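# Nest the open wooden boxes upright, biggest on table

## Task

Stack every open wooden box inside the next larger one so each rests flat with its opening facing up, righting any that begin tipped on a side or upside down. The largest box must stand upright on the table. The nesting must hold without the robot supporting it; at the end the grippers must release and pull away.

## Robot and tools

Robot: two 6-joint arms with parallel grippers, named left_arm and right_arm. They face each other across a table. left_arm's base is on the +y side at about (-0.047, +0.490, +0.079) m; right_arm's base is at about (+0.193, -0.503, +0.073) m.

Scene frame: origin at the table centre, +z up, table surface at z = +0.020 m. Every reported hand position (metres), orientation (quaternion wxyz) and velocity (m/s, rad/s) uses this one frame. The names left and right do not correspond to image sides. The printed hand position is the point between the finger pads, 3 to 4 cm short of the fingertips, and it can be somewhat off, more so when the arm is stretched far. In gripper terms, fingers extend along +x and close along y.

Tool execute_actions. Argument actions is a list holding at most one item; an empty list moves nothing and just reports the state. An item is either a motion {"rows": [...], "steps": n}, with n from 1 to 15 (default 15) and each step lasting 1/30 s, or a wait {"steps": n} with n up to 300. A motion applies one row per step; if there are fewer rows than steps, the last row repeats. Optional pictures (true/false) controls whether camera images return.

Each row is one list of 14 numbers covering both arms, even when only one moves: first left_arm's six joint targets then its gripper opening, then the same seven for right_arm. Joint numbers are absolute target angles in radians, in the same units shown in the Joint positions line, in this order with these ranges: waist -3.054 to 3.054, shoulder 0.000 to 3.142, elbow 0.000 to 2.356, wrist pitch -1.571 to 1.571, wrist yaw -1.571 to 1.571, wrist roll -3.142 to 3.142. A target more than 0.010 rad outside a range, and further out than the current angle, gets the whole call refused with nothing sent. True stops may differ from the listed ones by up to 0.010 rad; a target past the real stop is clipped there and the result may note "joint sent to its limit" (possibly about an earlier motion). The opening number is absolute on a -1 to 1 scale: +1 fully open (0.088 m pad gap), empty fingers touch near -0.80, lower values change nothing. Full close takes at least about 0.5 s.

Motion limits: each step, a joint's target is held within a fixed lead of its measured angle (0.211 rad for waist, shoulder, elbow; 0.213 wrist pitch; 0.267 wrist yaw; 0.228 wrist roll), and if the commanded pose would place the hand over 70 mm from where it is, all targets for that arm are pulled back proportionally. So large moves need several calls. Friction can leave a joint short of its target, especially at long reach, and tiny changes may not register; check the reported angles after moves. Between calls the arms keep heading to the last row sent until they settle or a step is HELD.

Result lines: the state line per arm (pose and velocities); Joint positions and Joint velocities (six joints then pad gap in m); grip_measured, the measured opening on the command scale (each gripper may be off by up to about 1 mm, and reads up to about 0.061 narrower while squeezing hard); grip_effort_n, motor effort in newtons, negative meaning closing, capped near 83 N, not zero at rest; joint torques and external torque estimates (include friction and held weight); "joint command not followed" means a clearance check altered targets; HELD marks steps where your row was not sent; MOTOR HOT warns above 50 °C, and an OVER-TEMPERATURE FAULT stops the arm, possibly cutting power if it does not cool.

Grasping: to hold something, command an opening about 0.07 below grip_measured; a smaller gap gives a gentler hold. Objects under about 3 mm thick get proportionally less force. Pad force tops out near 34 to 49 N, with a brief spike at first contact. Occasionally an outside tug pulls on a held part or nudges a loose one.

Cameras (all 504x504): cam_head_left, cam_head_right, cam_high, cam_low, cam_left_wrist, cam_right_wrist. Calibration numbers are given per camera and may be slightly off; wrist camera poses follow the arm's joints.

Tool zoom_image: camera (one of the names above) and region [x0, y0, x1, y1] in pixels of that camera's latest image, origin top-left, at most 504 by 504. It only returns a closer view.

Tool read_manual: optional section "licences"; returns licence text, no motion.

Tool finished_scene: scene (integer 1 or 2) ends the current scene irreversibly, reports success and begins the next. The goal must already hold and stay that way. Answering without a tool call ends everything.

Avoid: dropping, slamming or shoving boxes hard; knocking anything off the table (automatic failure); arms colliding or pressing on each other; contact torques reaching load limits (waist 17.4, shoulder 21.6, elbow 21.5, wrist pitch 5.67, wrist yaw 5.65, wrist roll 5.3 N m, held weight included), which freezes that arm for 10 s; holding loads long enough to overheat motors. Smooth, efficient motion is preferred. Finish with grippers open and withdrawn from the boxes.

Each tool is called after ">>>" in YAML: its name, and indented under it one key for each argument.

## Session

>>> execute_actions:
  actions: []

Scene clock: 0.00 s of 4500.00 s.
left_arm: end_effector_position=(-0.0181, +0.0599, +0.3399) grip_measured=+0.836 grip_effort_n=n/a end_effector_quat_wxyz=(-0.325, +0.820, -0.415, -0.223) end_effector_velocity=(+0.002, +0.002, -0.004) end_effector_angular_velocity=(+0.008, +0.008, +0.018) | right_arm: end_effector_position=(+0.0320, -0.0878, +0.2356) grip_measured=+0.846 grip_effort_n=n/a end_effector_quat_wxyz=(+0.305, +0.589, +0.654, -0.365) end_effector_velocity=(+0.001, -0.002, -0.001) end_effector_angular_velocity=(-0.008, -0.002, +0.009)
Joint positions: left_arm=[ 0.206  1.556  1.645 -0.881  0.307  3.031  0.08 ] | right_arm=[ 0.77   2.007  1.538 -0.685  0.337 -2.753  0.08 ]
Joint velocities: left_arm=[-0.002  0.002 -0.007 -0.007 -0.007 -0.007 -0.   ] | right_arm=[-0.002 -0.002 -0.002 -0.007 -0.007 -0.007 -0.   ]
Joint torques (N m, as the arm reports them, + toward a larger angle): no reading
External joint torques (N m, as the arm's controller estimates them; a push from outside toward a larger angle lowers the number): no reading
Heat: left arm: hottest waist 29 °C (+0.0 °C/min); right arm: hottest shoulder 29 °C (+0.0 °C/min).
camera_calibration (this result's frames):
cam_left_wrist: T_world_to_cam=[[0.855185, 0.406317, 0.321816, -0.105651], [-0.0851926, -0.502249, 0.860516, -0.23229], [0.511274, -0.763317, -0.394901, 0.264765], [0, 0, 0, 1]] pos_world=[-0.0648059, 0.12836, 0.338445]
cam_right_wrist: T_world_to_cam=[[-0.986079, -0.0845818, 0.143156, -0.0101398], [0.0690892, 0.574692, 0.815448, -0.117608], [-0.151243, 0.813987, -0.560849, 0.283177], [0, 0, 0, 1]] pos_world=[0.0409552, -0.163771, 0.256175]

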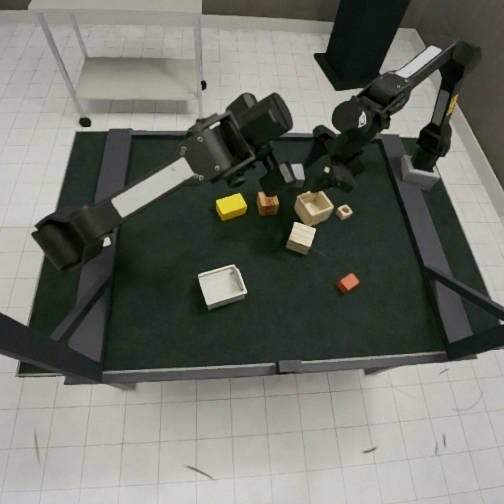

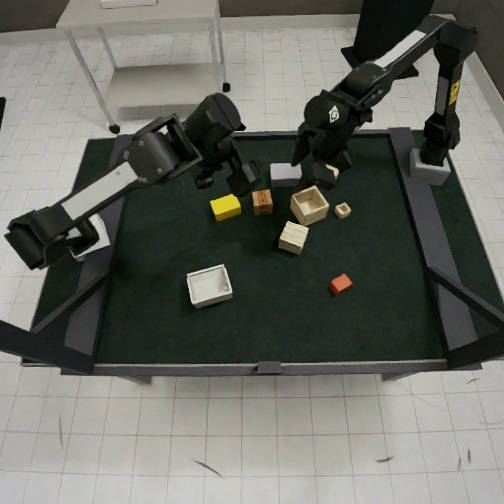

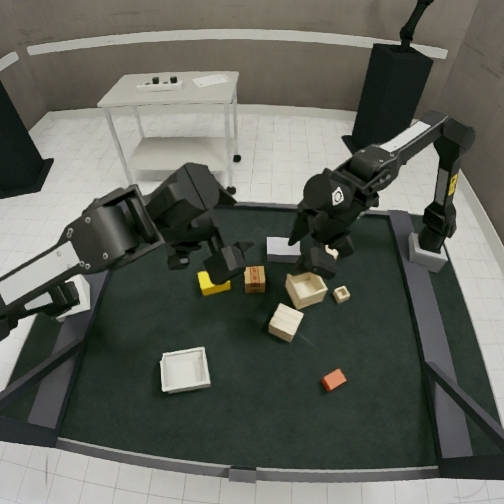

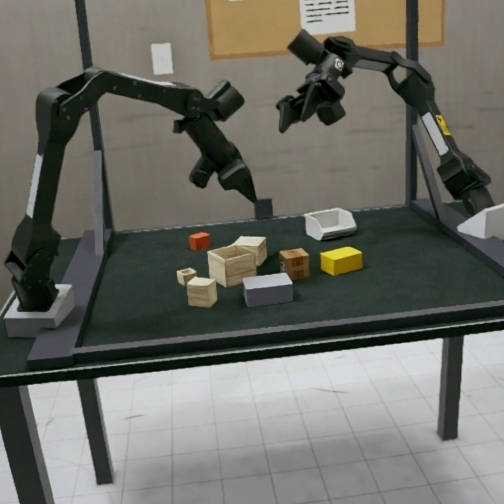

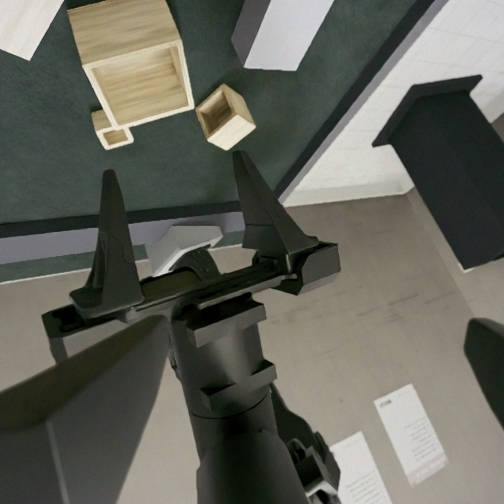

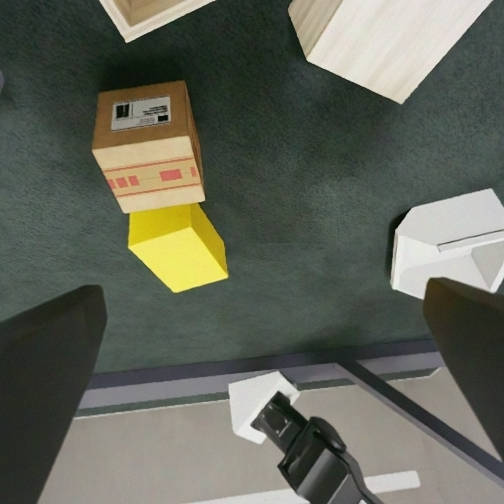

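>>> execute_actions:
  actions:
    - {"rows":[[0.4,1.0,1.2,-0.9,0.3,3.03,0.85,0.6,1.4,1.2,-0.8,0.3,-2.4,0.85]],"steps":15}
  pictures: false

>>> execute_actions:
  actions:
    - {"rows":[[0.7,0.8,0.9,-0.9,0.3,3.03,0.85,-0.2,1.2,1.1,-1.0,0,-1.6,0.85]],"steps":15}

Scene clock: 1.13 s of 4500.00 s.
left_arm: end_effector_position=(-0.0609, +0.1939, +0.3603) grip_measured=+0.847 grip_effort_n=16.0 end_effector_quat_wxyz=(-0.267, +0.875, -0.374, -0.151) end_effector_velocity=(+0.016, +0.013, -0.026) end_effector_angular_velocity=(+0.042, +0.061, +0.064) | right_arm: end_effector_position=(+0.1673, -0.1781, +0.3108) grip_measured=+0.848 grip_effort_n=11.9 end_effector_quat_wxyz=(+0.087, +0.664, +0.558, -0.491) end_effector_velocity=(+0.031, -0.032, +0.082) end_effector_angular_velocity=(+0.242, +0.118, -0.070)
Joint positions: left_arm=[ 0.399  0.999  1.219 -0.897  0.299  3.031  0.081] | right_arm=[ 0.599  1.395  1.219 -0.795  0.304 -2.407  0.081]
Joint velocities: left_arm=[ 0.002 -0.002 -0.076 -0.022 -0.007 -0.007 -0.   ] | right_arm=[-0.002 -0.276  0.002 -0.007 -0.007  0.022  0.   ]
Joint torques (N m, as the arm reports them, + toward a larger angle): left_arm=[ 1.71  0.75  3.61  1.39 -0.28 -0.02] | right_arm=[ 1.38 -0.68  4.81  1.29 -0.14  0.08]
External joint torques (N m, as the arm's controller estimates them; a push from outside toward a larger angle lowers the number): left_arm=[-0.03 -0.49 -0.24  0.09  0.08 -0.04] | right_arm=[ 0.07  1.01 -0.11  0.12 -0.07  0.06]
Heat: left arm: hottest waist 29 °C (+0.0 °C/min); right arm: hottest shoulder 29 °C (+0.0 °C/min).
Steps of this call (steps 1 to 19: nothing new was sent; steps 20 to 34: all 15 steps of this action). Readings (joint positions):
20: left_arm=[0.213 1.540 1.628 -0.869 0.313 3.031] | right_arm=[0.766 1.993 1.525 -0.684 0.330 -2.728]
21: left_arm=[0.241 1.507 1.581 -0.870 0.315 3.031] | right_arm=[0.749 1.965 1.489 -0.706 0.315 -2.680]
23: left_arm=[0.327 1.411 1.469 -0.895 0.303 3.031] | right_arm=[0.692 1.885 1.399 -0.752 0.314 -2.585]
27: left_arm=[0.399 1.179 1.263 -0.907 0.295 3.031] | right_arm=[0.597 1.677 1.237 -0.798 0.312 -2.444]
34: the state above

Scene clock: 1.63 s of 4500.00 s.
left_arm: end_effector_position=(-0.0119, +0.2877, +0.3261) grip_measured=+0.847 grip_effort_n=16.0 end_effector_quat_wxyz=(-0.188, +0.934, -0.249, -0.175) end_effector_velocity=(+0.001, +0.003, -0.001) end_effector_angular_velocity=(-0.007, +0.003, +0.018) | right_arm: end_effector_position=(+0.3493, -0.2604, +0.2476) grip_measured=+0.848 grip_effort_n=11.4 end_effector_quat_wxyz=(+0.305, -0.626, -0.027, +0.717) end_effector_velocity=(+0.115, -0.050, -0.032) end_effector_angular_velocity=(-0.110, +0.184, -0.723)
Joint positions: left_arm=[ 0.696  0.806  0.908 -0.9    0.297  3.031  0.081] | right_arm=[-0.172  1.208  1.113 -0.996  0.008 -1.631  0.081]
Joint velocities: left_arm=[ 0.007 -0.002 -0.002 -0.007 -0.007 -0.007 -0.   ] | right_arm=[-0.481 -0.002 -0.002  0.007 -0.022  0.3   -0.   ]
Joint torques (N m, as the arm reports them, + toward a larger angle): left_arm=[ 1.27  0.92  4.41  1.74 -0.16 -0.02] | right_arm=[ 2.66 -5.26  5.08  0.97 -0.54  0.14]
External joint torques (N m, as the arm's controller estimates them; a push from outside toward a larger angle lowers the number): left_arm=[ 0.28 -0.69 -0.24  0.22  0.11 -0.03] | right_arm=[ 0.39 -1.28 -1.26 -0.01 -0.09  0.12]
Heat: left arm: hottest waist 29 °C (+0.0 °C/min); right arm: hottest shoulder 29 °C (+0.0 °C/min).
Steps of this call (steps 1 to 15: all 15 steps of this action). Readings (joint positions):
1: left_arm=[0.416 0.979 1.195 -0.882 0.312 3.031] | right_arm=[0.588 1.374 1.212 -0.807 0.267 -2.376]
2: left_arm=[0.475 0.940 1.139 -0.875 0.309 3.031] | right_arm=[0.543 1.345 1.191 -0.858 0.177 -2.311]
4: left_arm=[0.592 0.855 1.026 -0.909 0.299 3.031] | right_arm=[0.422 1.270 1.133 -0.958 0.088 -2.186]
8: left_arm=[0.682 0.817 0.921 -0.905 0.297 3.031] | right_arm=[0.179 1.211 1.118 -0.984 0.020 -1.929]
15: the state above
camera_calibration (this result's frames):
cam_left_wrist: T_world_to_cam=[[0.576758, 0.777111, 0.25189, -0.286261], [-0.0412564, -0.280241, 0.959043, -0.200922], [0.815872, -0.563528, -0.129571, 0.289564], [0, 0, 0, 1]] pos_world=[-0.0794331, 0.329327, 0.302318]
cam_right_wrist: T_world_to_cam=[[0.384109, 0.796868, 0.466328, -0.042595], [0.86245, -0.489978, 0.126891, -0.433995], [0.329605, 0.353444, -0.875464, 0.268361], [0, 0, 0, 1]] pos_world=[0.302207, -0.273556, 0.309874]

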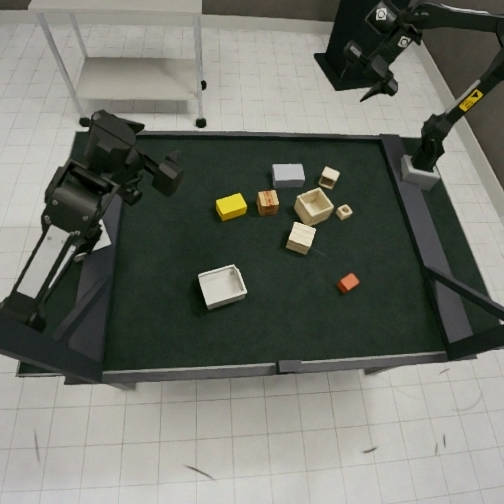

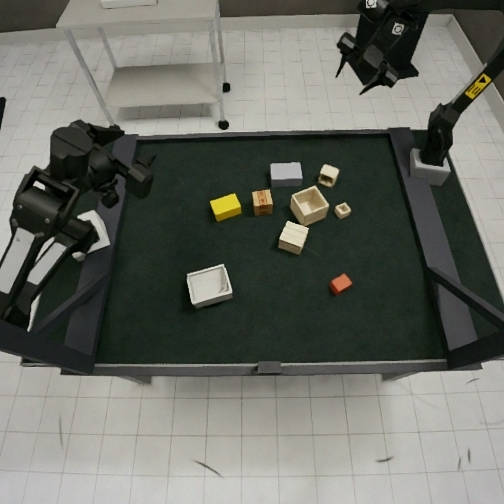

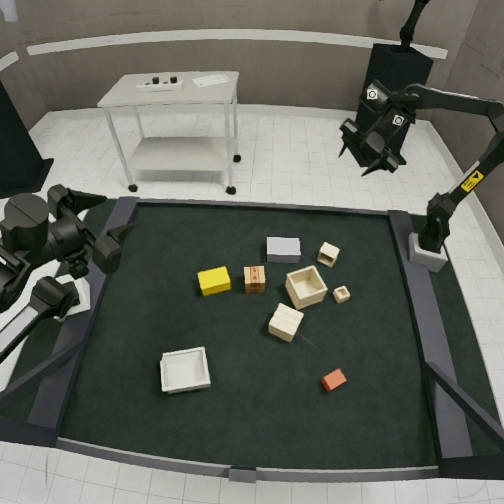

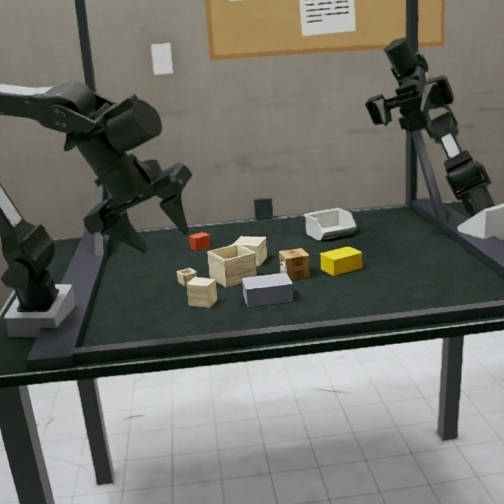

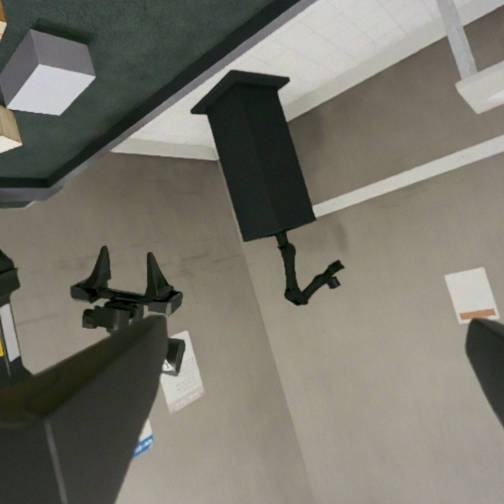

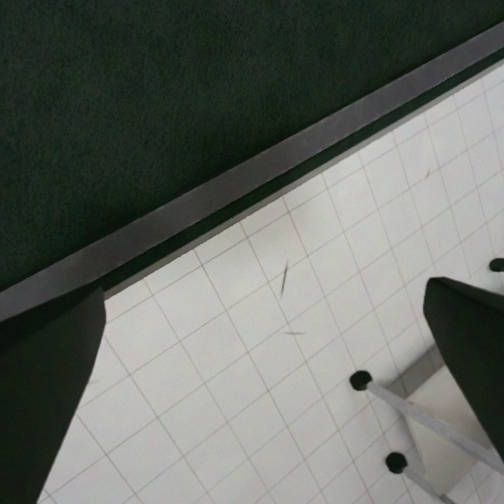

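>>> zoom_image:
  camera: "cam_high"
  region: [250,230,370,350]

>>> zoom_image:
  camera: "cam_low"
  region: [160,210,300,320]

>>> zoom_image:
  camera: "cam_head_left"
  region: [270,155,370,265]

Region (250, 230, 370, 350) of cam_high's 504x504 image, scaled by 4.200, with more detail than that image has.

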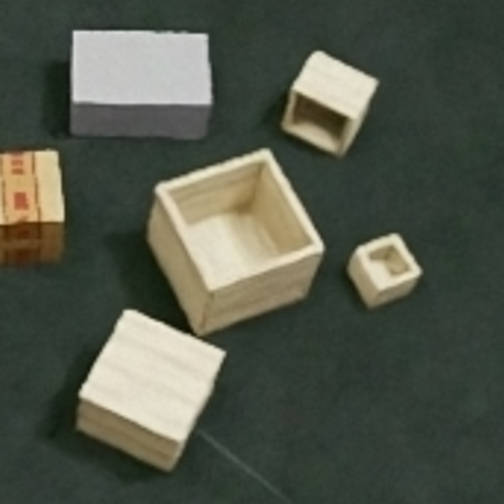

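Region (160, 210, 300, 320) of cam_low's 504x504 image, scaled by 3.600, with more detail than that image has; it fills the top 396 rows of this view, and the rest is white.

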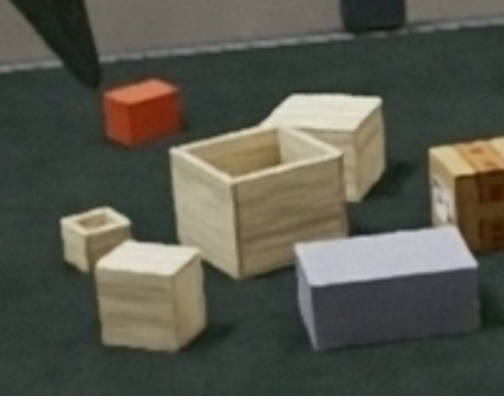

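Region (270, 155, 370, 265) of cam_head_left's 504x504 image, scaled by 4.582, with more detail than that image has; it fills the left 458 columns of this view, and the rest is white.

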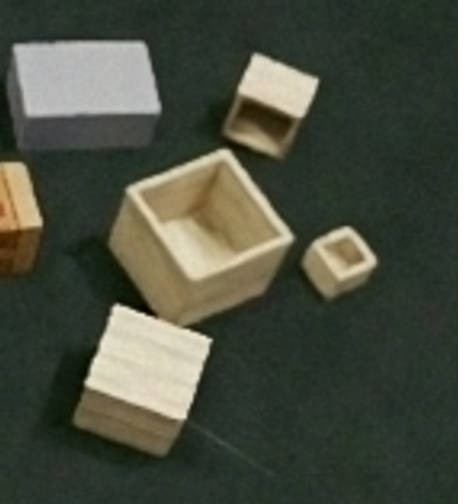

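>>> execute_actions:
  actions:
    - {"rows":[[0.7,0.8,0.9,-0.9,0.3,3.03,0.85,0.6,1.7,1.5,-1.0,0,-0.9,0.85]],"steps":15}
  pictures: false

>>> execute_actions:
  actions:
    - {"rows":[[0.7,0.8,0.9,-0.9,0.3,3.03,0.85,0.75,2.1,1.8,-0.95,-0.02,-0.63,0.85]],"steps":12}
  pictures: false

>>> execute_actions:
  actions:
    - {"rows":[[0.7,0.8,0.9,-0.9,0.3,3.03,0.85,0.749,2.4,1.83,-0.86,-0.02,-0.63,0.85]],"steps":15}

Scene clock: 11.50 s of 4500.00 s.
left_arm: end_effector_position=(-0.0117, +0.2878, +0.3260) grip_measured=+0.847 grip_effort_n=15.6 end_effector_quat_wxyz=(-0.188, +0.934, -0.249, -0.175) end_effector_velocity=(+0.000, +0.003, +0.001) end_effector_angular_velocity=(+0.012, -0.012, +0.014) | right_arm: end_effector_position=(+0.1478, -0.1455, +0.2820) grip_measured=+0.848 grip_effort_n=11.4 end_effector_quat_wxyz=(+0.263, -0.526, +0.023, +0.808) end_effector_velocity=(-0.567, -0.127, +0.094) end_effector_angular_velocity=(+0.091, +0.135, +1.132)
Joint positions: left_arm=[ 0.697  0.806  0.908 -0.9    0.297  3.031  0.081] | right_arm=[ 0.482  1.684  1.476 -0.996  0.003 -0.944  0.081]
Joint velocities: left_arm=[-0.002 -0.002  0.002 -0.007 -0.022  0.007 -0.   ] | right_arm=[ 1.512  0.168  0.071 -0.037 -0.081  0.462 -0.   ]
Joint torques (N m, as the arm reports them, + toward a larger angle): left_arm=[ 1.26  0.86  4.43  1.72 -0.16 -0.03] | right_arm=[ 1.38 -6.78  8.29  1.01 -0.27  0.18]
External joint torques (N m, as the arm's controller estimates them; a push from outside toward a larger angle lowers the number): left_arm=[ 0.27 -0.57 -0.38  0.19  0.1  -0.04] | right_arm=[ 0.2   1.02  1.31 -0.04 -0.13  0.16]
Heat: left arm: hottest waist 29 °C (+0.0 °C/min); right arm: hottest shoulder 30 °C (+5.2 °C/min).
Steps of this call (steps 1 to 30: the robot went on to your last target; steps 31 to 90: nothing new was sent; then 6.37 s passed at rest; steps 91 to 105: all 15 steps of this action). Readings (joint positions):
91: left_arm=[0.697 0.806 0.908 -0.900 0.297 3.031] | right_arm=[-0.185 1.227 1.129 -1.011 0.013 -1.572]
92: left_arm=[0.697 0.806 0.908 -0.900 0.297 3.031] | right_arm=[-0.140 1.266 1.173 -1.021 0.013 -1.513]
94: left_arm=[0.697 0.806 0.908 -0.900 0.297 3.031] | right_arm=[-0.043 1.363 1.275 -0.993 0.006 -1.411]
98: left_arm=[0.697 0.806 0.908 -0.900 0.297 3.031] | right_arm=[0.141 1.535 1.432 -0.993 0.005 -1.210]
105: the state above

Scene clock: 11.90 s of 4500.00 s.
left_arm: end_effector_position=(-0.0117, +0.2879, +0.3261) grip_measured=+0.847 grip_effort_n=16.0 end_effector_quat_wxyz=(-0.188, +0.934, -0.249, -0.175) end_effector_velocity=(+0.002, +0.002, -0.004) end_effector_angular_velocity=(+0.002, +0.014, +0.015) | right_arm: end_effector_position=(-0.0066, -0.1059, +0.2609) grip_measured=+0.848 grip_effort_n=11.9 end_effector_quat_wxyz=(+0.227, -0.500, +0.066, +0.833) end_effector_velocity=(-0.028, +0.017, -0.158) end_effector_angular_velocity=(-0.344, -0.155, -0.018)
Joint positions: left_arm=[ 0.697  0.806  0.908 -0.9    0.297  3.031  0.081] | right_arm=[ 0.756  2.088  1.786 -0.953 -0.021 -0.641  0.081]
Joint velocities: left_arm=[-0.002  0.002 -0.007 -0.007 -0.007 -0.007 -0.   ] | right_arm=[-0.032  0.354 -0.002 -0.007 -0.007  0.066 -0.   ]
Joint torques (N m, as the arm reports them, + toward a larger angle): left_arm=[ 1.24  0.87  4.47  1.73 -0.16 -0.02] | right_arm=[  1.57 -11.76   7.62   1.54  -0.16   0.16]
External joint torques (N m, as the arm's controller estimates them; a push from outside toward a larger angle lowers the number): left_arm=[ 0.24 -0.69 -0.23  0.22  0.11 -0.03] | right_arm=[-0.17  0.17 -0.41  0.23  0.01  0.15]
Heat: left arm: hottest waist 29 °C (+0.0 °C/min); right arm: hottest shoulder 30 °C (+5.0 °C/min).
Steps of this call (steps 1 to 12: all 12 steps of this action). Readings (joint positions):
1: left_arm=[0.697 0.806 0.908 -0.900 0.297 3.031] | right_arm=[0.530 1.702 1.491 -1.004 -0.001 -0.915]
2: left_arm=[0.697 0.806 0.908 -0.900 0.297 3.031] | right_arm=[0.572 1.731 1.528 -0.998 -0.006 -0.870]
4: left_arm=[0.697 0.806 0.908 -0.900 0.297 3.031] | right_arm=[0.645 1.810 1.623 -0.969 -0.009 -0.779]
8: left_arm=[0.697 0.806 0.908 -0.900 0.297 3.031] | right_arm=[0.741 1.993 1.778 -0.945 -0.020 -0.666]
12: the state above

Scene clock: 12.40 s of 4500.00 s.
left_arm: end_effector_position=(-0.0117, +0.2879, +0.3261) grip_measured=+0.847 grip_effort_n=15.6 end_effector_quat_wxyz=(-0.188, +0.934, -0.249, -0.175) end_effector_velocity=(-0.001, +0.001, -0.000) end_effector_angular_velocity=(-0.003, +0.002, +0.008) | right_arm: end_effector_position=(-0.0419, -0.0856, +0.1415) grip_measured=+0.848 grip_effort_n=11.4 end_effector_quat_wxyz=(+0.183, -0.551, +0.114, +0.806) end_effector_velocity=(-0.009, +0.032, +0.033) end_effector_angular_velocity=(+0.122, +0.067, -0.038)
Joint positions: left_arm=[ 0.697  0.806  0.908 -0.9    0.297  3.031  0.081] | right_arm=[ 0.752  2.398  1.828 -0.86  -0.021 -0.634  0.081]
Joint velocities: left_arm=[-0.002 -0.002  0.002 -0.007 -0.007 -0.007 -0.   ] | right_arm=[-0.002 -0.007  0.085  0.051  0.007  0.007  0.   ]
Joint torques (N m, as the arm reports them, + toward a larger angle): left_arm=[ 1.24  0.89  4.49  1.73 -0.15 -0.03] | right_arm=[  2.11 -11.14   5.68   0.99  -0.12   0.15]
External joint torques (N m, as the arm's controller estimates them; a push from outside toward a larger angle lowers the number): left_arm=[ 0.25 -0.57 -0.31  0.2   0.1  -0.04] | right_arm=[-0.13 -0.76 -0.16  0.22  0.06  0.15]
Heat: left arm: hottest waist 29 °C (+0.0 °C/min); right arm: hottest shoulder 30 °C (+4.8 °C/min).
Steps of this call (steps 1 to 15: all 15 steps of this action). Readings (joint positions):
1: left_arm=[0.697 0.806 0.908 -0.900 0.297 3.031] | right_arm=[0.755 2.115 1.787 -0.950 -0.021 -0.640]
2: left_arm=[0.697 0.806 0.908 -0.900 0.297 3.031] | right_arm=[0.754 2.145 1.802 -0.922 -0.021 -0.639]
4: left_arm=[0.697 0.806 0.908 -0.900 0.297 3.031] | right_arm=[0.752 2.216 1.834 -0.880 -0.021 -0.636]
8: left_arm=[0.697 0.806 0.908 -0.900 0.297 3.031] | right_arm=[0.752 2.353 1.834 -0.868 -0.021 -0.635]
15: the state above
camera_calibration (this result's frames):
cam_left_wrist: T_world_to_cam=[[0.575921, 0.777869, 0.251466, -0.286639], [-0.0409208, -0.279786, 0.95919, -0.201034], [0.816481, -0.562708, -0.129303, 0.28924], [0, 0, 0, 1]] pos_world=[-0.0793043, 0.329479, 0.30231]
cam_right_wrist: T_world_to_cam=[[0.414872, 0.907267, 0.0689058, 0.0848048], [0.909355, -0.416014, 0.0024714, 0.0283779], [0.030908, 0.0616345, -0.99762, 0.222431], [0, 0, 0, 1]] pos_world=[-0.0678636, -0.0788444, 0.215988]

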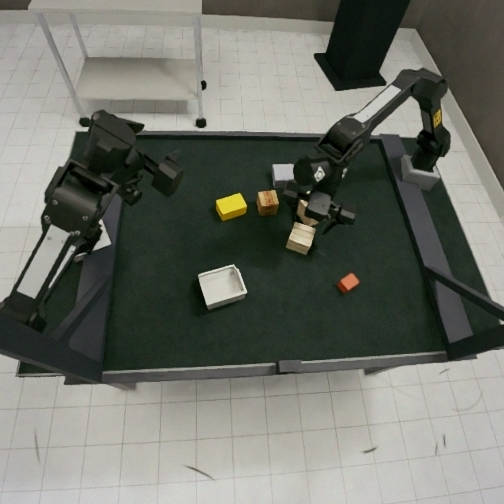

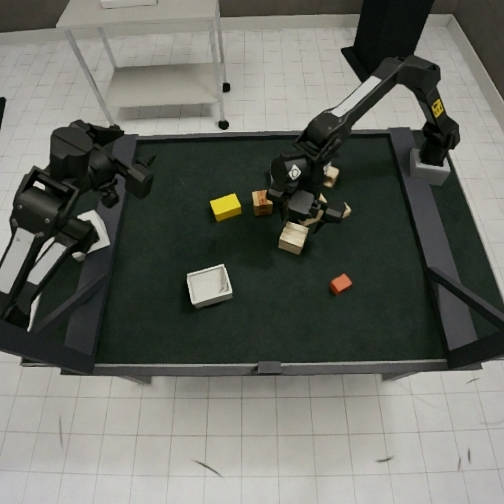

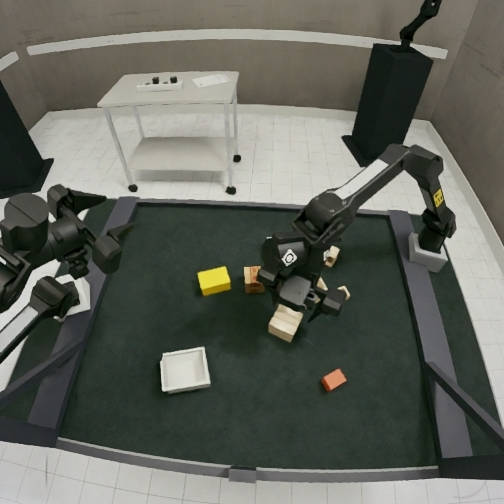

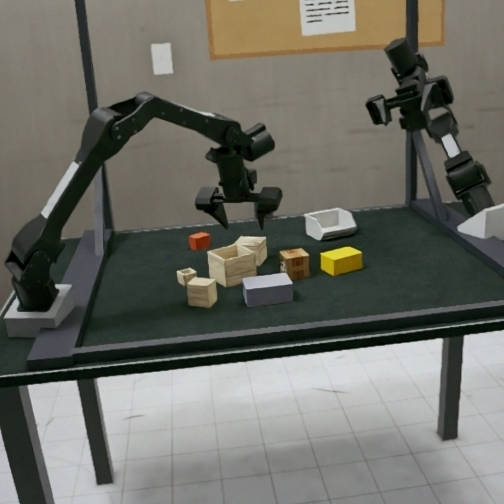

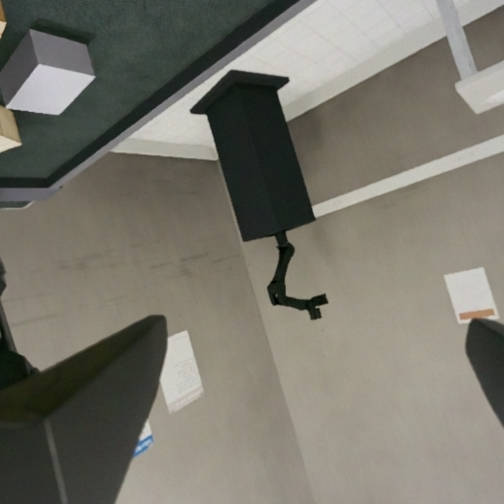

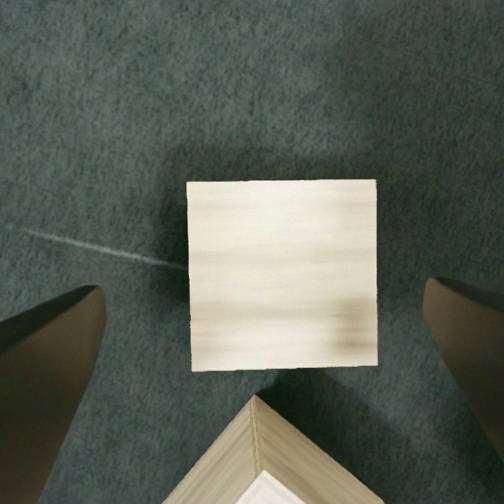

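>>> execute_actions:
  actions:
    - {"rows":[[0.7,0.8,0.9,-0.9,0.3,3.03,0.85,0.726,2.45,1.89,-0.85,-0.02,-0.65,0.85],[0.7,0.8,0.9,-0.9,0.3,3.03,0.85,0.726,2.45,1.89,-0.85,-0.02,-0.65,0.85],[0.7,0.8,0.9,-0.9,0.3,3.03,0.85,0.726,2.45,1.89,-0.85,-0.02,-0.65,0.85],[0.7,0.8,0.9,-0.9,0.3,3.03,0.85,0.726,2.51,1.89,-0.835,-0.02,-0.65,0.85]],"steps":15}

Scene clock: 15.10 s of 4500.00 s.
left_arm: end_effector_position=(-0.0117, +0.2879, +0.3261) grip_measured=+0.847 grip_effort_n=16.0 end_effector_quat_wxyz=(-0.188, +0.934, -0.249, -0.175) end_effector_velocity=(+0.000, -0.001, -0.002) end_effector_angular_velocity=(-0.007, +0.005, -0.006) | right_arm: end_effector_position=(-0.0429, -0.0685, +0.1124) grip_measured=+0.848 grip_effort_n=10.9 end_effector_quat_wxyz=(+0.184, -0.555, +0.122, +0.802) end_effector_velocity=(+0.001, +0.004, -0.000) end_effector_angular_velocity=(+0.012, +0.014, -0.001)
Joint positions: left_arm=[ 0.697  0.806  0.908 -0.9    0.297  3.031  0.081] | right_arm=[ 0.725  2.497  1.889 -0.836 -0.021 -0.646  0.081]
Joint velocities: left_arm=[-0.002 -0.002 -0.007  0.007  0.007 -0.007 -0.   ] | right_arm=[-0.007 -0.002 -0.007  0.022 -0.007 -0.007 -0.   ]
Joint torques (N m, as the arm reports them, + toward a larger angle): left_arm=[ 1.23  0.89  4.44  1.73 -0.15 -0.03] | right_arm=[  2.47 -10.67   6.2    1.07  -0.22  -0.18]
External joint torques (N m, as the arm's controller estimates them; a push from outside toward a larger angle lowers the number): left_arm=[ 0.24 -0.57 -0.34  0.2   0.11 -0.04] | right_arm=[ 0.16  0.69  0.05  0.26 -0.03 -0.18]
Heat: left arm: hottest waist 29 °C (+0.0 °C/min); right arm: hottest shoulder 31 °C (+7.9 °C/min).
Steps of this call (steps 1 to 15: the robot went on to your last target; steps 16 to 66: nothing new was sent; steps 67 to 81: all 15 steps of this action). Readings (joint positions):
67: left_arm=[0.697 0.806 0.908 -0.900 0.297 3.031] | right_arm=[0.751 2.401 1.835 -0.861 -0.021 -0.634]
68: left_arm=[0.697 0.806 0.908 -0.900 0.297 3.031] | right_arm=[0.749 2.408 1.848 -0.859 -0.021 -0.637]
70: left_arm=[0.697 0.806 0.908 -0.900 0.297 3.031] | right_arm=[0.739 2.427 1.870 -0.851 -0.021 -0.641]
74: left_arm=[0.697 0.806 0.908 -0.900 0.297 3.031] | right_arm=[0.726 2.472 1.889 -0.837 -0.021 -0.645]
81: the state above
camera_calibration (this result's frames):
cam_left_wrist: T_world_to_cam=[[0.575921, 0.777869, 0.251466, -0.286639], [-0.0409208, -0.279786, 0.95919, -0.201034], [0.816481, -0.562708, -0.129303, 0.28924], [0, 0, 0, 1]] pos_world=[-0.0793043, 0.329479, 0.30231]
cam_right_wrist: T_world_to_cam=[[0.425439, 0.90309, 0.0585597, 0.0730501], [0.904156, -0.426931, 0.0152641, 0.0341015], [0.0387858, 0.0464532, -0.998167, 0.191756], [0, 0, 0, 1]] pos_world=[-0.0693488, -0.0603195, 0.186606]

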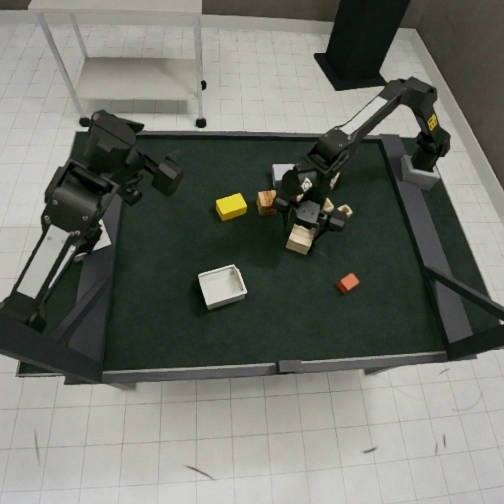

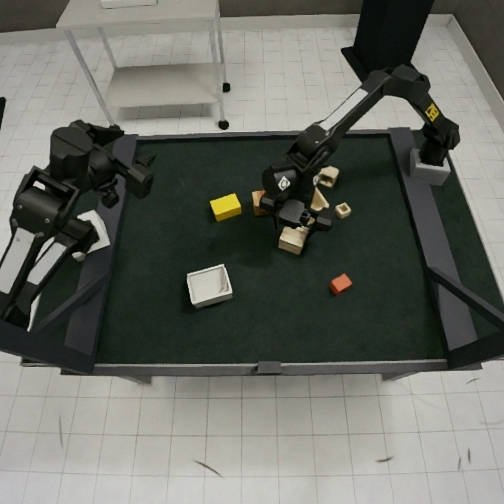

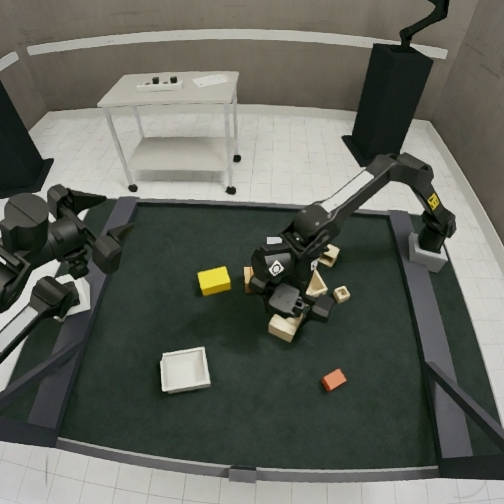

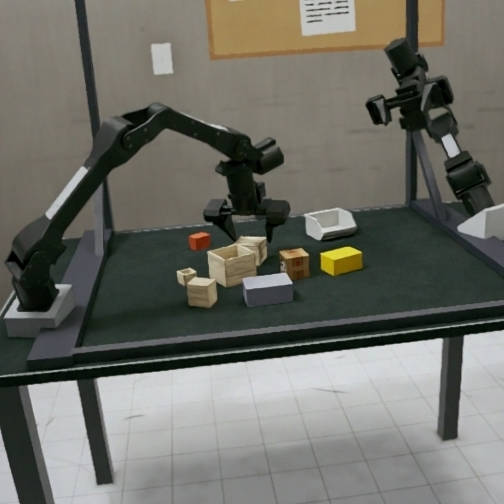

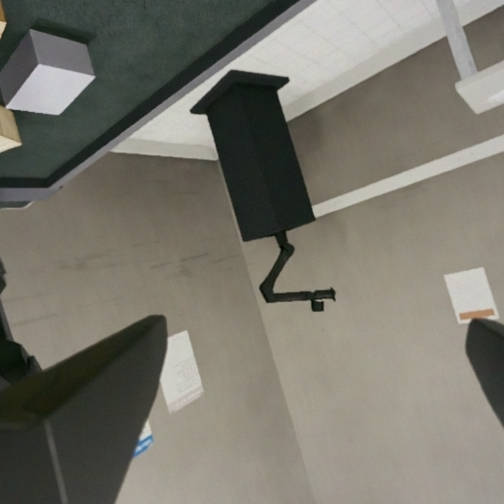

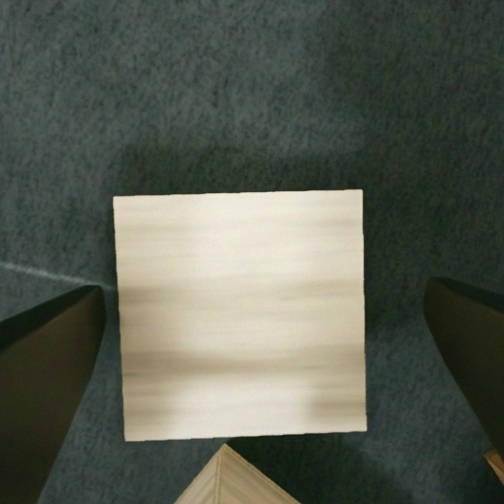

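>>> execute_actions:
  actions:
    - {"rows":[[0.7,0.8,0.9,-0.9,0.3,3.03,0.85,0.74,2.50,1.885,-0.81,-0.02,-0.66,0.85],[0.7,0.8,0.9,-0.9,0.3,3.03,0.85,0.74,2.50,1.885,-0.81,-0.02,-0.66,0.85],[0.7,0.8,0.9,-0.9,0.3,3.03,0.85,0.74,2.50,1.885,-0.81,-0.02,-0.66,0.85],[0.7,0.8,0.9,-0.9,0.3,3.03,0.85,0.738,2.53,1.88,-0.79,-0.02,-0.66,0.85],[0.7,0.8,0.9,-0.9,0.3,3.03,0.85,0.738,2.53,1.88,-0.79,-0.02,-0.66,0.85],[0.7,0.8,0.9,-0.9,0.3,3.03,0.85,0.737,2.565,1.872,-0.775,-0.02,-0.66,0.85]],"steps":15}

Scene clock: 17.30 s of 4500.00 s.
left_arm: end_effector_position=(-0.0117, +0.2879, +0.3261) grip_measured=+0.847 grip_effort_n=16.0 end_effector_quat_wxyz=(-0.188, +0.934, -0.249, -0.175) end_effector_velocity=(+0.001, +0.002, -0.002) end_effector_angular_velocity=(+0.000, +0.010, +0.013) | right_arm: end_effector_position=(-0.0551, -0.0698, +0.0877) grip_measured=+0.848 grip_effort_n=10.9 end_effector_quat_wxyz=(+0.175, -0.558, +0.115, +0.803) end_effector_velocity=(+0.001, +0.008, +0.000) end_effector_angular_velocity=(+0.031, +0.009, -0.008)
Joint positions: left_arm=[ 0.697  0.806  0.908 -0.9    0.297  3.031  0.081] | right_arm=[ 0.738  2.551  1.878 -0.779 -0.021 -0.656  0.081]
Joint velocities: left_arm=[-0.002  0.002 -0.002 -0.007 -0.007 -0.007 -0.   ] | right_arm=[-0.007 -0.002 -0.007  0.037  0.007 -0.007  0.   ]
Joint torques (N m, as the arm reports them, + toward a larger angle): left_arm=[ 1.24  0.86  4.48  1.73 -0.15 -0.03] | right_arm=[  2.3  -10.67   5.23   1.2   -0.14  -0.11]
External joint torques (N m, as the arm's controller estimates them; a push from outside toward a larger angle lowers the number): left_arm=[ 0.25 -0.66 -0.26  0.21  0.11 -0.04] | right_arm=[ 0.12  1.48 -1.21  0.32  0.04 -0.12]
Heat: left arm: hottest waist 29 °C (+0.0 °C/min); right arm: hottest shoulder 32 °C (+10.4 °C/min).
Steps of this call (steps 1 to 15: the robot went on to your last target; steps 16 to 51: nothing new was sent; steps 52 to 66: all 15 steps of this action). Readings (joint positions):
52: left_arm=[0.697 0.806 0.908 -0.900 0.297 3.031] | right_arm=[0.725 2.497 1.889 -0.834 -0.021 -0.647]
53: left_arm=[0.697 0.806 0.908 -0.900 0.297 3.031] | right_arm=[0.727 2.497 1.889 -0.827 -0.021 -0.650]
55: left_arm=[0.697 0.806 0.908 -0.900 0.297 3.031] | right_arm=[0.732 2.497 1.889 -0.816 -0.021 -0.653]
59: left_arm=[0.697 0.806 0.908 -0.900 0.297 3.031] | right_arm=[0.738 2.517 1.889 -0.783 -0.021 -0.655]
66: the state above
camera_calibration (this result's frames):
cam_left_wrist: T_world_to_cam=[[0.575921, 0.777869, 0.251466, -0.286639], [-0.0409208, -0.279786, 0.95919, -0.201034], [0.816481, -0.562708, -0.129303, 0.28924], [0, 0, 0, 1]] pos_world=[-0.0793043, 0.329479, 0.30231]
cam_right_wrist: T_world_to_cam=[[0.404036, 0.912703, 0.0610551, 0.0801223], [0.913709, -0.405852, 0.020492, 0.0464501], [0.0434825, 0.0475071, -0.997924, 0.167911], [0, 0, 0, 1]] pos_world=[-0.0821153, -0.062253, 0.161718]

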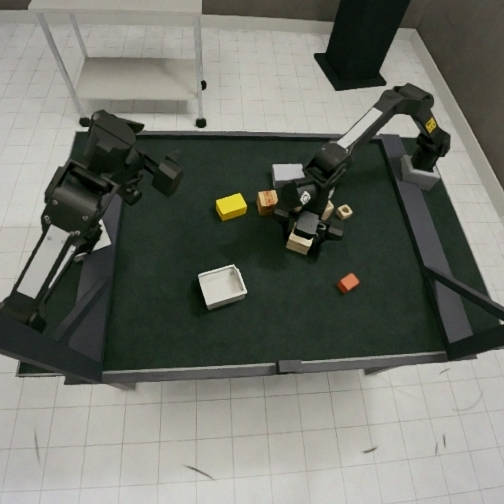

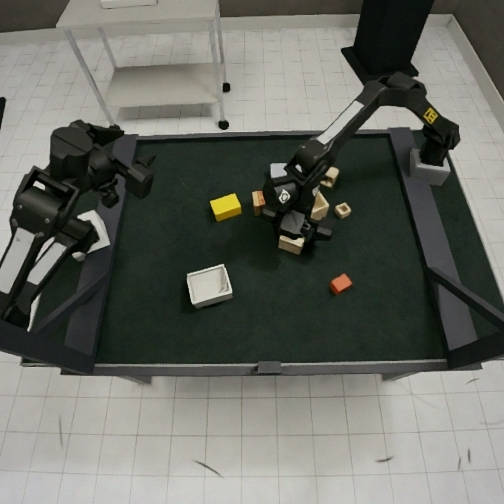

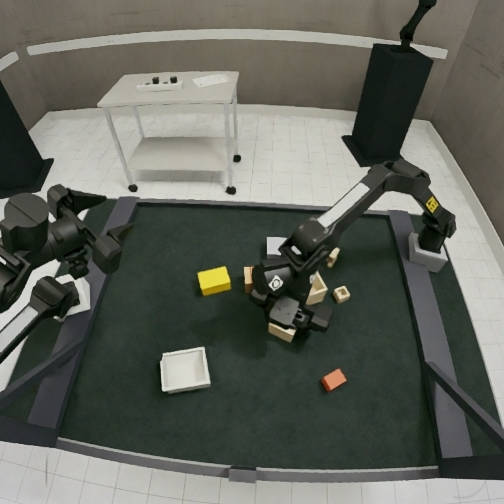

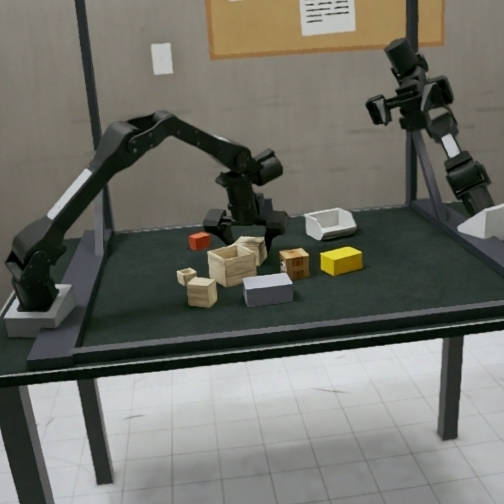

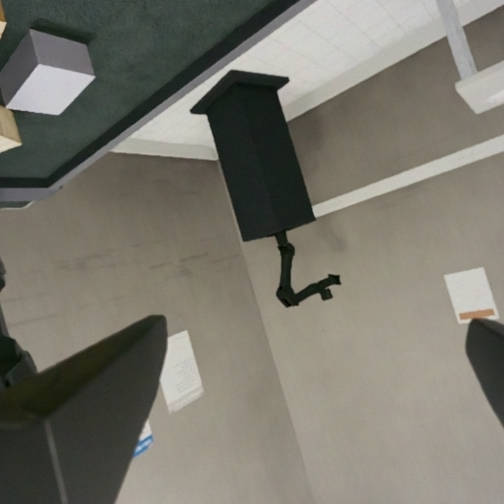

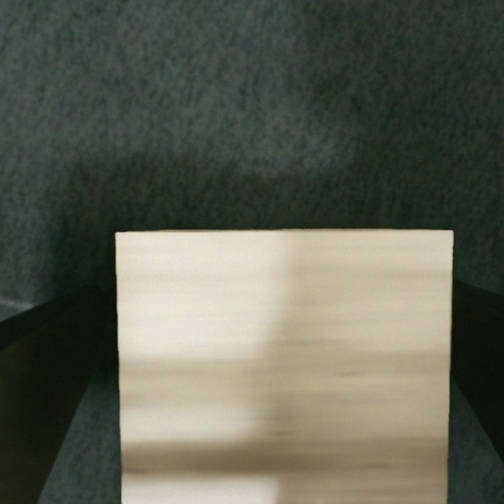

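>>> execute_actions:
  actions:
    - {"rows":[[0.7,0.8,0.9,-0.9,0.3,3.03,0.85,0.737,2.565,1.872,-0.775,-0.02,-0.66,0.08]],"steps":13}
  pictures: false

>>> execute_actions:
  actions:
    - {"rows":[[0.7,0.8,0.9,-0.9,0.3,3.03,0.85,0.745,2.48,1.87,-0.83,-0.02,-0.65,0.08],[0.7,0.8,0.9,-0.9,0.3,3.03,0.85,0.745,2.48,1.87,-0.83,-0.02,-0.65,0.08],[0.7,0.8,0.9,-0.9,0.3,3.03,0.85,0.745,2.48,1.87,-0.83,-0.02,-0.65,0.08],[0.7,0.8,0.9,-0.9,0.3,3.03,0.85,0.77,2.25,1.75,-0.85,-0.02,-0.6,0.08]],"steps":13}

Scene clock: 21.43 s of 4500.00 s.
left_arm: end_effector_position=(-0.0117, +0.2879, +0.3261) grip_measured=+0.847 grip_effort_n=16.0 end_effector_quat_wxyz=(-0.188, +0.934, -0.249, -0.175) end_effector_velocity=(-0.002, +0.003, -0.004) end_effector_angular_velocity=(-0.010, +0.020, +0.021) | right_arm: end_effector_position=(-0.0554, -0.0692, +0.0879) grip_measured=+0.404 grip_effort_n=-83.5 end_effector_quat_wxyz=(+0.176, -0.558, +0.114, +0.803) end_effector_velocity=(+0.005, +0.000, -0.003) end_effector_angular_velocity=(-0.011, -0.011, -0.014)
Joint positions: left_arm=[ 0.697  0.806  0.908 -0.9    0.297  3.031  0.081] | right_arm=[ 0.738  2.551  1.878 -0.775 -0.021 -0.656  0.059]
Joint velocities: left_arm=[-0.002 -0.007 -0.002 -0.022 -0.007 -0.022  0.   ] | right_arm=[-0.007  0.002 -0.002 -0.007  0.007  0.007 -0.   ]
Joint torques (N m, as the arm reports them, + toward a larger angle): left_arm=[ 1.23  0.89  4.47  1.73 -0.16 -0.03] | right_arm=[  2.14 -10.65   5.24   1.    -0.14  -0.11]
External joint torques (N m, as the arm's controller estimates them; a push from outside toward a larger angle lowers the number): left_arm=[ 0.22 -0.53 -0.28  0.23  0.11 -0.04] | right_arm=[-0.13  0.98 -0.86  0.18  0.04 -0.11]
Heat: left arm: hottest waist 29 °C (+0.0 °C/min); right arm: hottest shoulder 33 °C (+11.2 °C/min).
Steps of this call (steps 1 to 15: the robot went on to your last target; steps 16 to 90: nothing new was sent; then 0.70 s passed at rest; steps 91 to 103: all 13 steps of this action). Readings (joint positions):
91: left_arm=[0.697 0.806 0.908 -0.900 0.297 3.031] | right_arm=[0.738 2.551 1.878 -0.776 -0.021 -0.656]
92: left_arm=[0.697 0.806 0.908 -0.900 0.297 3.031] | right_arm=[0.738 2.551 1.878 -0.776 -0.021 -0.656]
94: left_arm=[0.697 0.806 0.908 -0.900 0.297 3.031] | right_arm=[0.738 2.551 1.878 -0.776 -0.021 -0.656]
98: left_arm=[0.697 0.806 0.908 -0.900 0.297 3.031] | right_arm=[0.738 2.551 1.878 -0.775 -0.021 -0.656]
103: the state above

Scene clock: 21.87 s of 4500.00 s.
left_arm: end_effector_position=(-0.0117, +0.2879, +0.3261) grip_measured=+0.847 grip_effort_n=16.0 end_effector_quat_wxyz=(-0.188, +0.934, -0.249, -0.175) end_effector_velocity=(+0.001, +0.003, +0.001) end_effector_angular_velocity=(-0.003, -0.007, +0.024) | right_arm: end_effector_position=(-0.0362, -0.0933, +0.2002) grip_measured=+0.404 grip_effort_n=-83.5 end_effector_quat_wxyz=(+0.216, -0.514, +0.089, +0.825) end_effector_velocity=(+0.015, -0.001, +0.052) end_effector_angular_velocity=(+0.072, +0.058, -0.028)
Joint positions: left_arm=[ 0.697  0.806  0.908 -0.9    0.297  3.031  0.081] | right_arm=[ 0.772  2.236  1.768 -0.843 -0.019 -0.606  0.059]
Joint velocities: left_arm=[ 0.002 -0.002  0.002 -0.007 -0.022 -0.007 -0.   ] | right_arm=[-0.007 -0.125 -0.007 -0.022 -0.007  0.007  0.   ]
Joint torques (N m, as the arm reports them, + toward a larger angle): left_arm=[ 1.22  0.86  4.47  1.74 -0.16 -0.03] | right_arm=[ 1.85 -7.79  4.6   0.71 -0.21  0.17]
External joint torques (N m, as the arm's controller estimates them; a push from outside toward a larger angle lowers the number): left_arm=[ 0.21 -0.6  -0.36  0.2   0.1  -0.04] | right_arm=[-0.23 -0.79  0.01 -0.06 -0.04  0.16]
Heat: left arm: hottest waist 29 °C (+0.0 °C/min); right arm: hottest shoulder 33 °C (+11.0 °C/min).
Steps of this call (steps 1 to 13: all 13 steps of this action). Readings (joint positions):
1: left_arm=[0.697 0.806 0.908 -0.900 0.297 3.031] | right_arm=[0.738 2.546 1.878 -0.778 -0.021 -0.656]
2: left_arm=[0.697 0.806 0.908 -0.900 0.297 3.031] | right_arm=[0.739 2.541 1.878 -0.793 -0.021 -0.656]
4: left_arm=[0.697 0.806 0.908 -0.900 0.297 3.031] | right_arm=[0.741 2.507 1.860 -0.811 -0.020 -0.648]
8: left_arm=[0.697 0.806 0.908 -0.900 0.297 3.031] | right_arm=[0.762 2.345 1.767 -0.848 -0.019 -0.614]
13: the state above
camera_calibration (this result's frames):
cam_left_wrist: T_world_to_cam=[[0.575921, 0.777869, 0.251466, -0.286639], [-0.0409208, -0.279786, 0.95919, -0.201034], [0.816481, -0.562708, -0.129303, 0.28924], [0, 0, 0, 1]] pos_world=[-0.0793043, 0.329479, 0.30231]
cam_right_wrist: T_world_to_cam=[[0.446237, 0.885963, 0.126259, 0.0730392], [0.894423, -0.436854, -0.0957397, 0.0370597], [-0.029665, 0.155652, -0.987366, 0.285826], [0, 0, 0, 1]] pos_world=[-0.0572609, -0.0930097, 0.276541]

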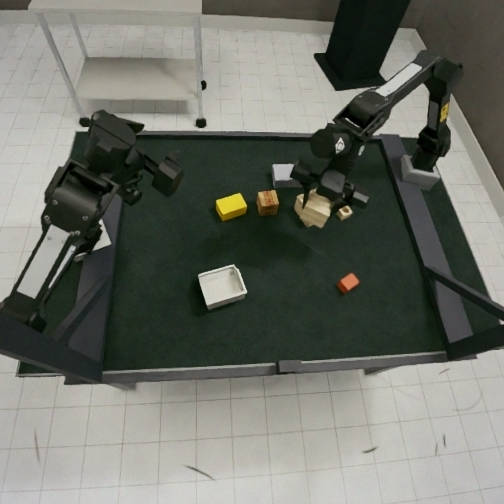

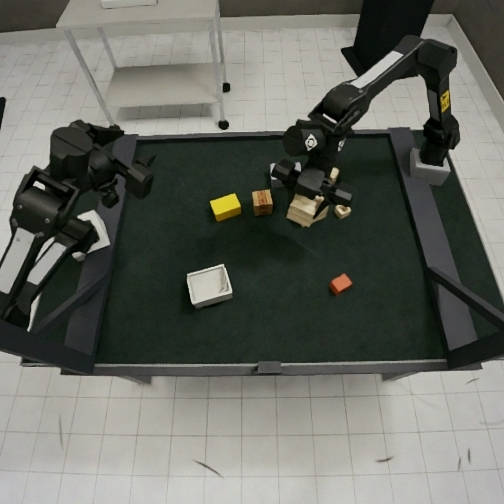

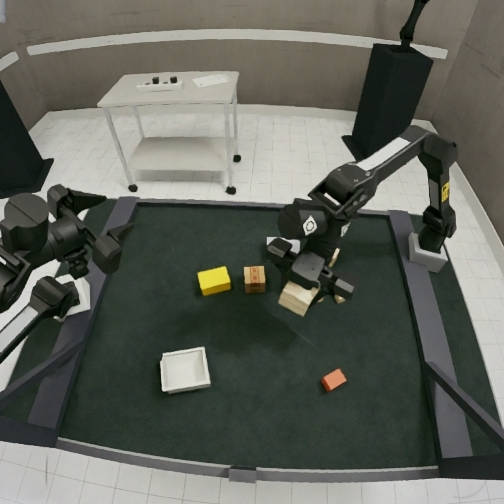

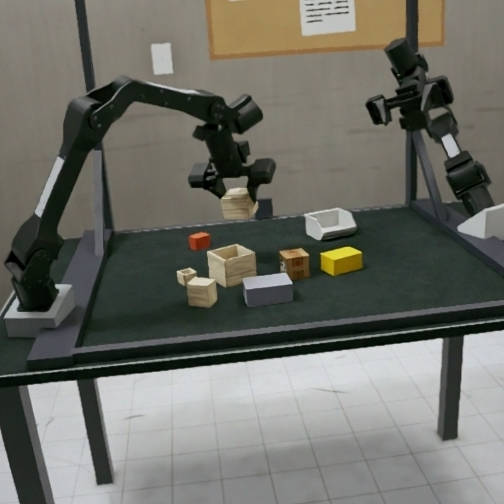

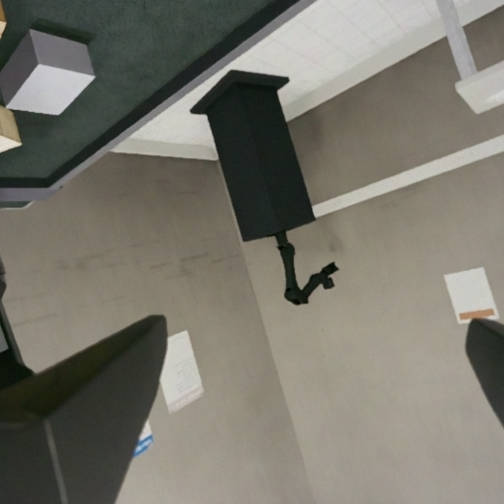

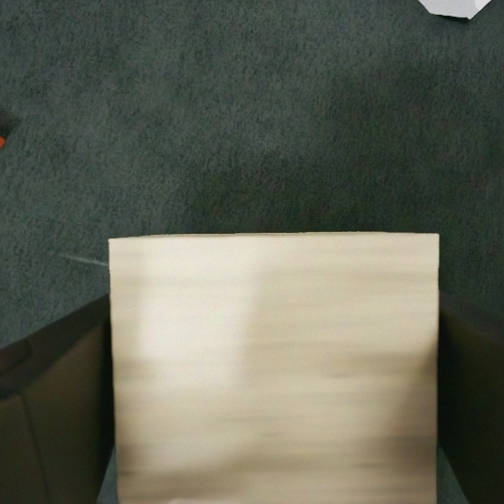

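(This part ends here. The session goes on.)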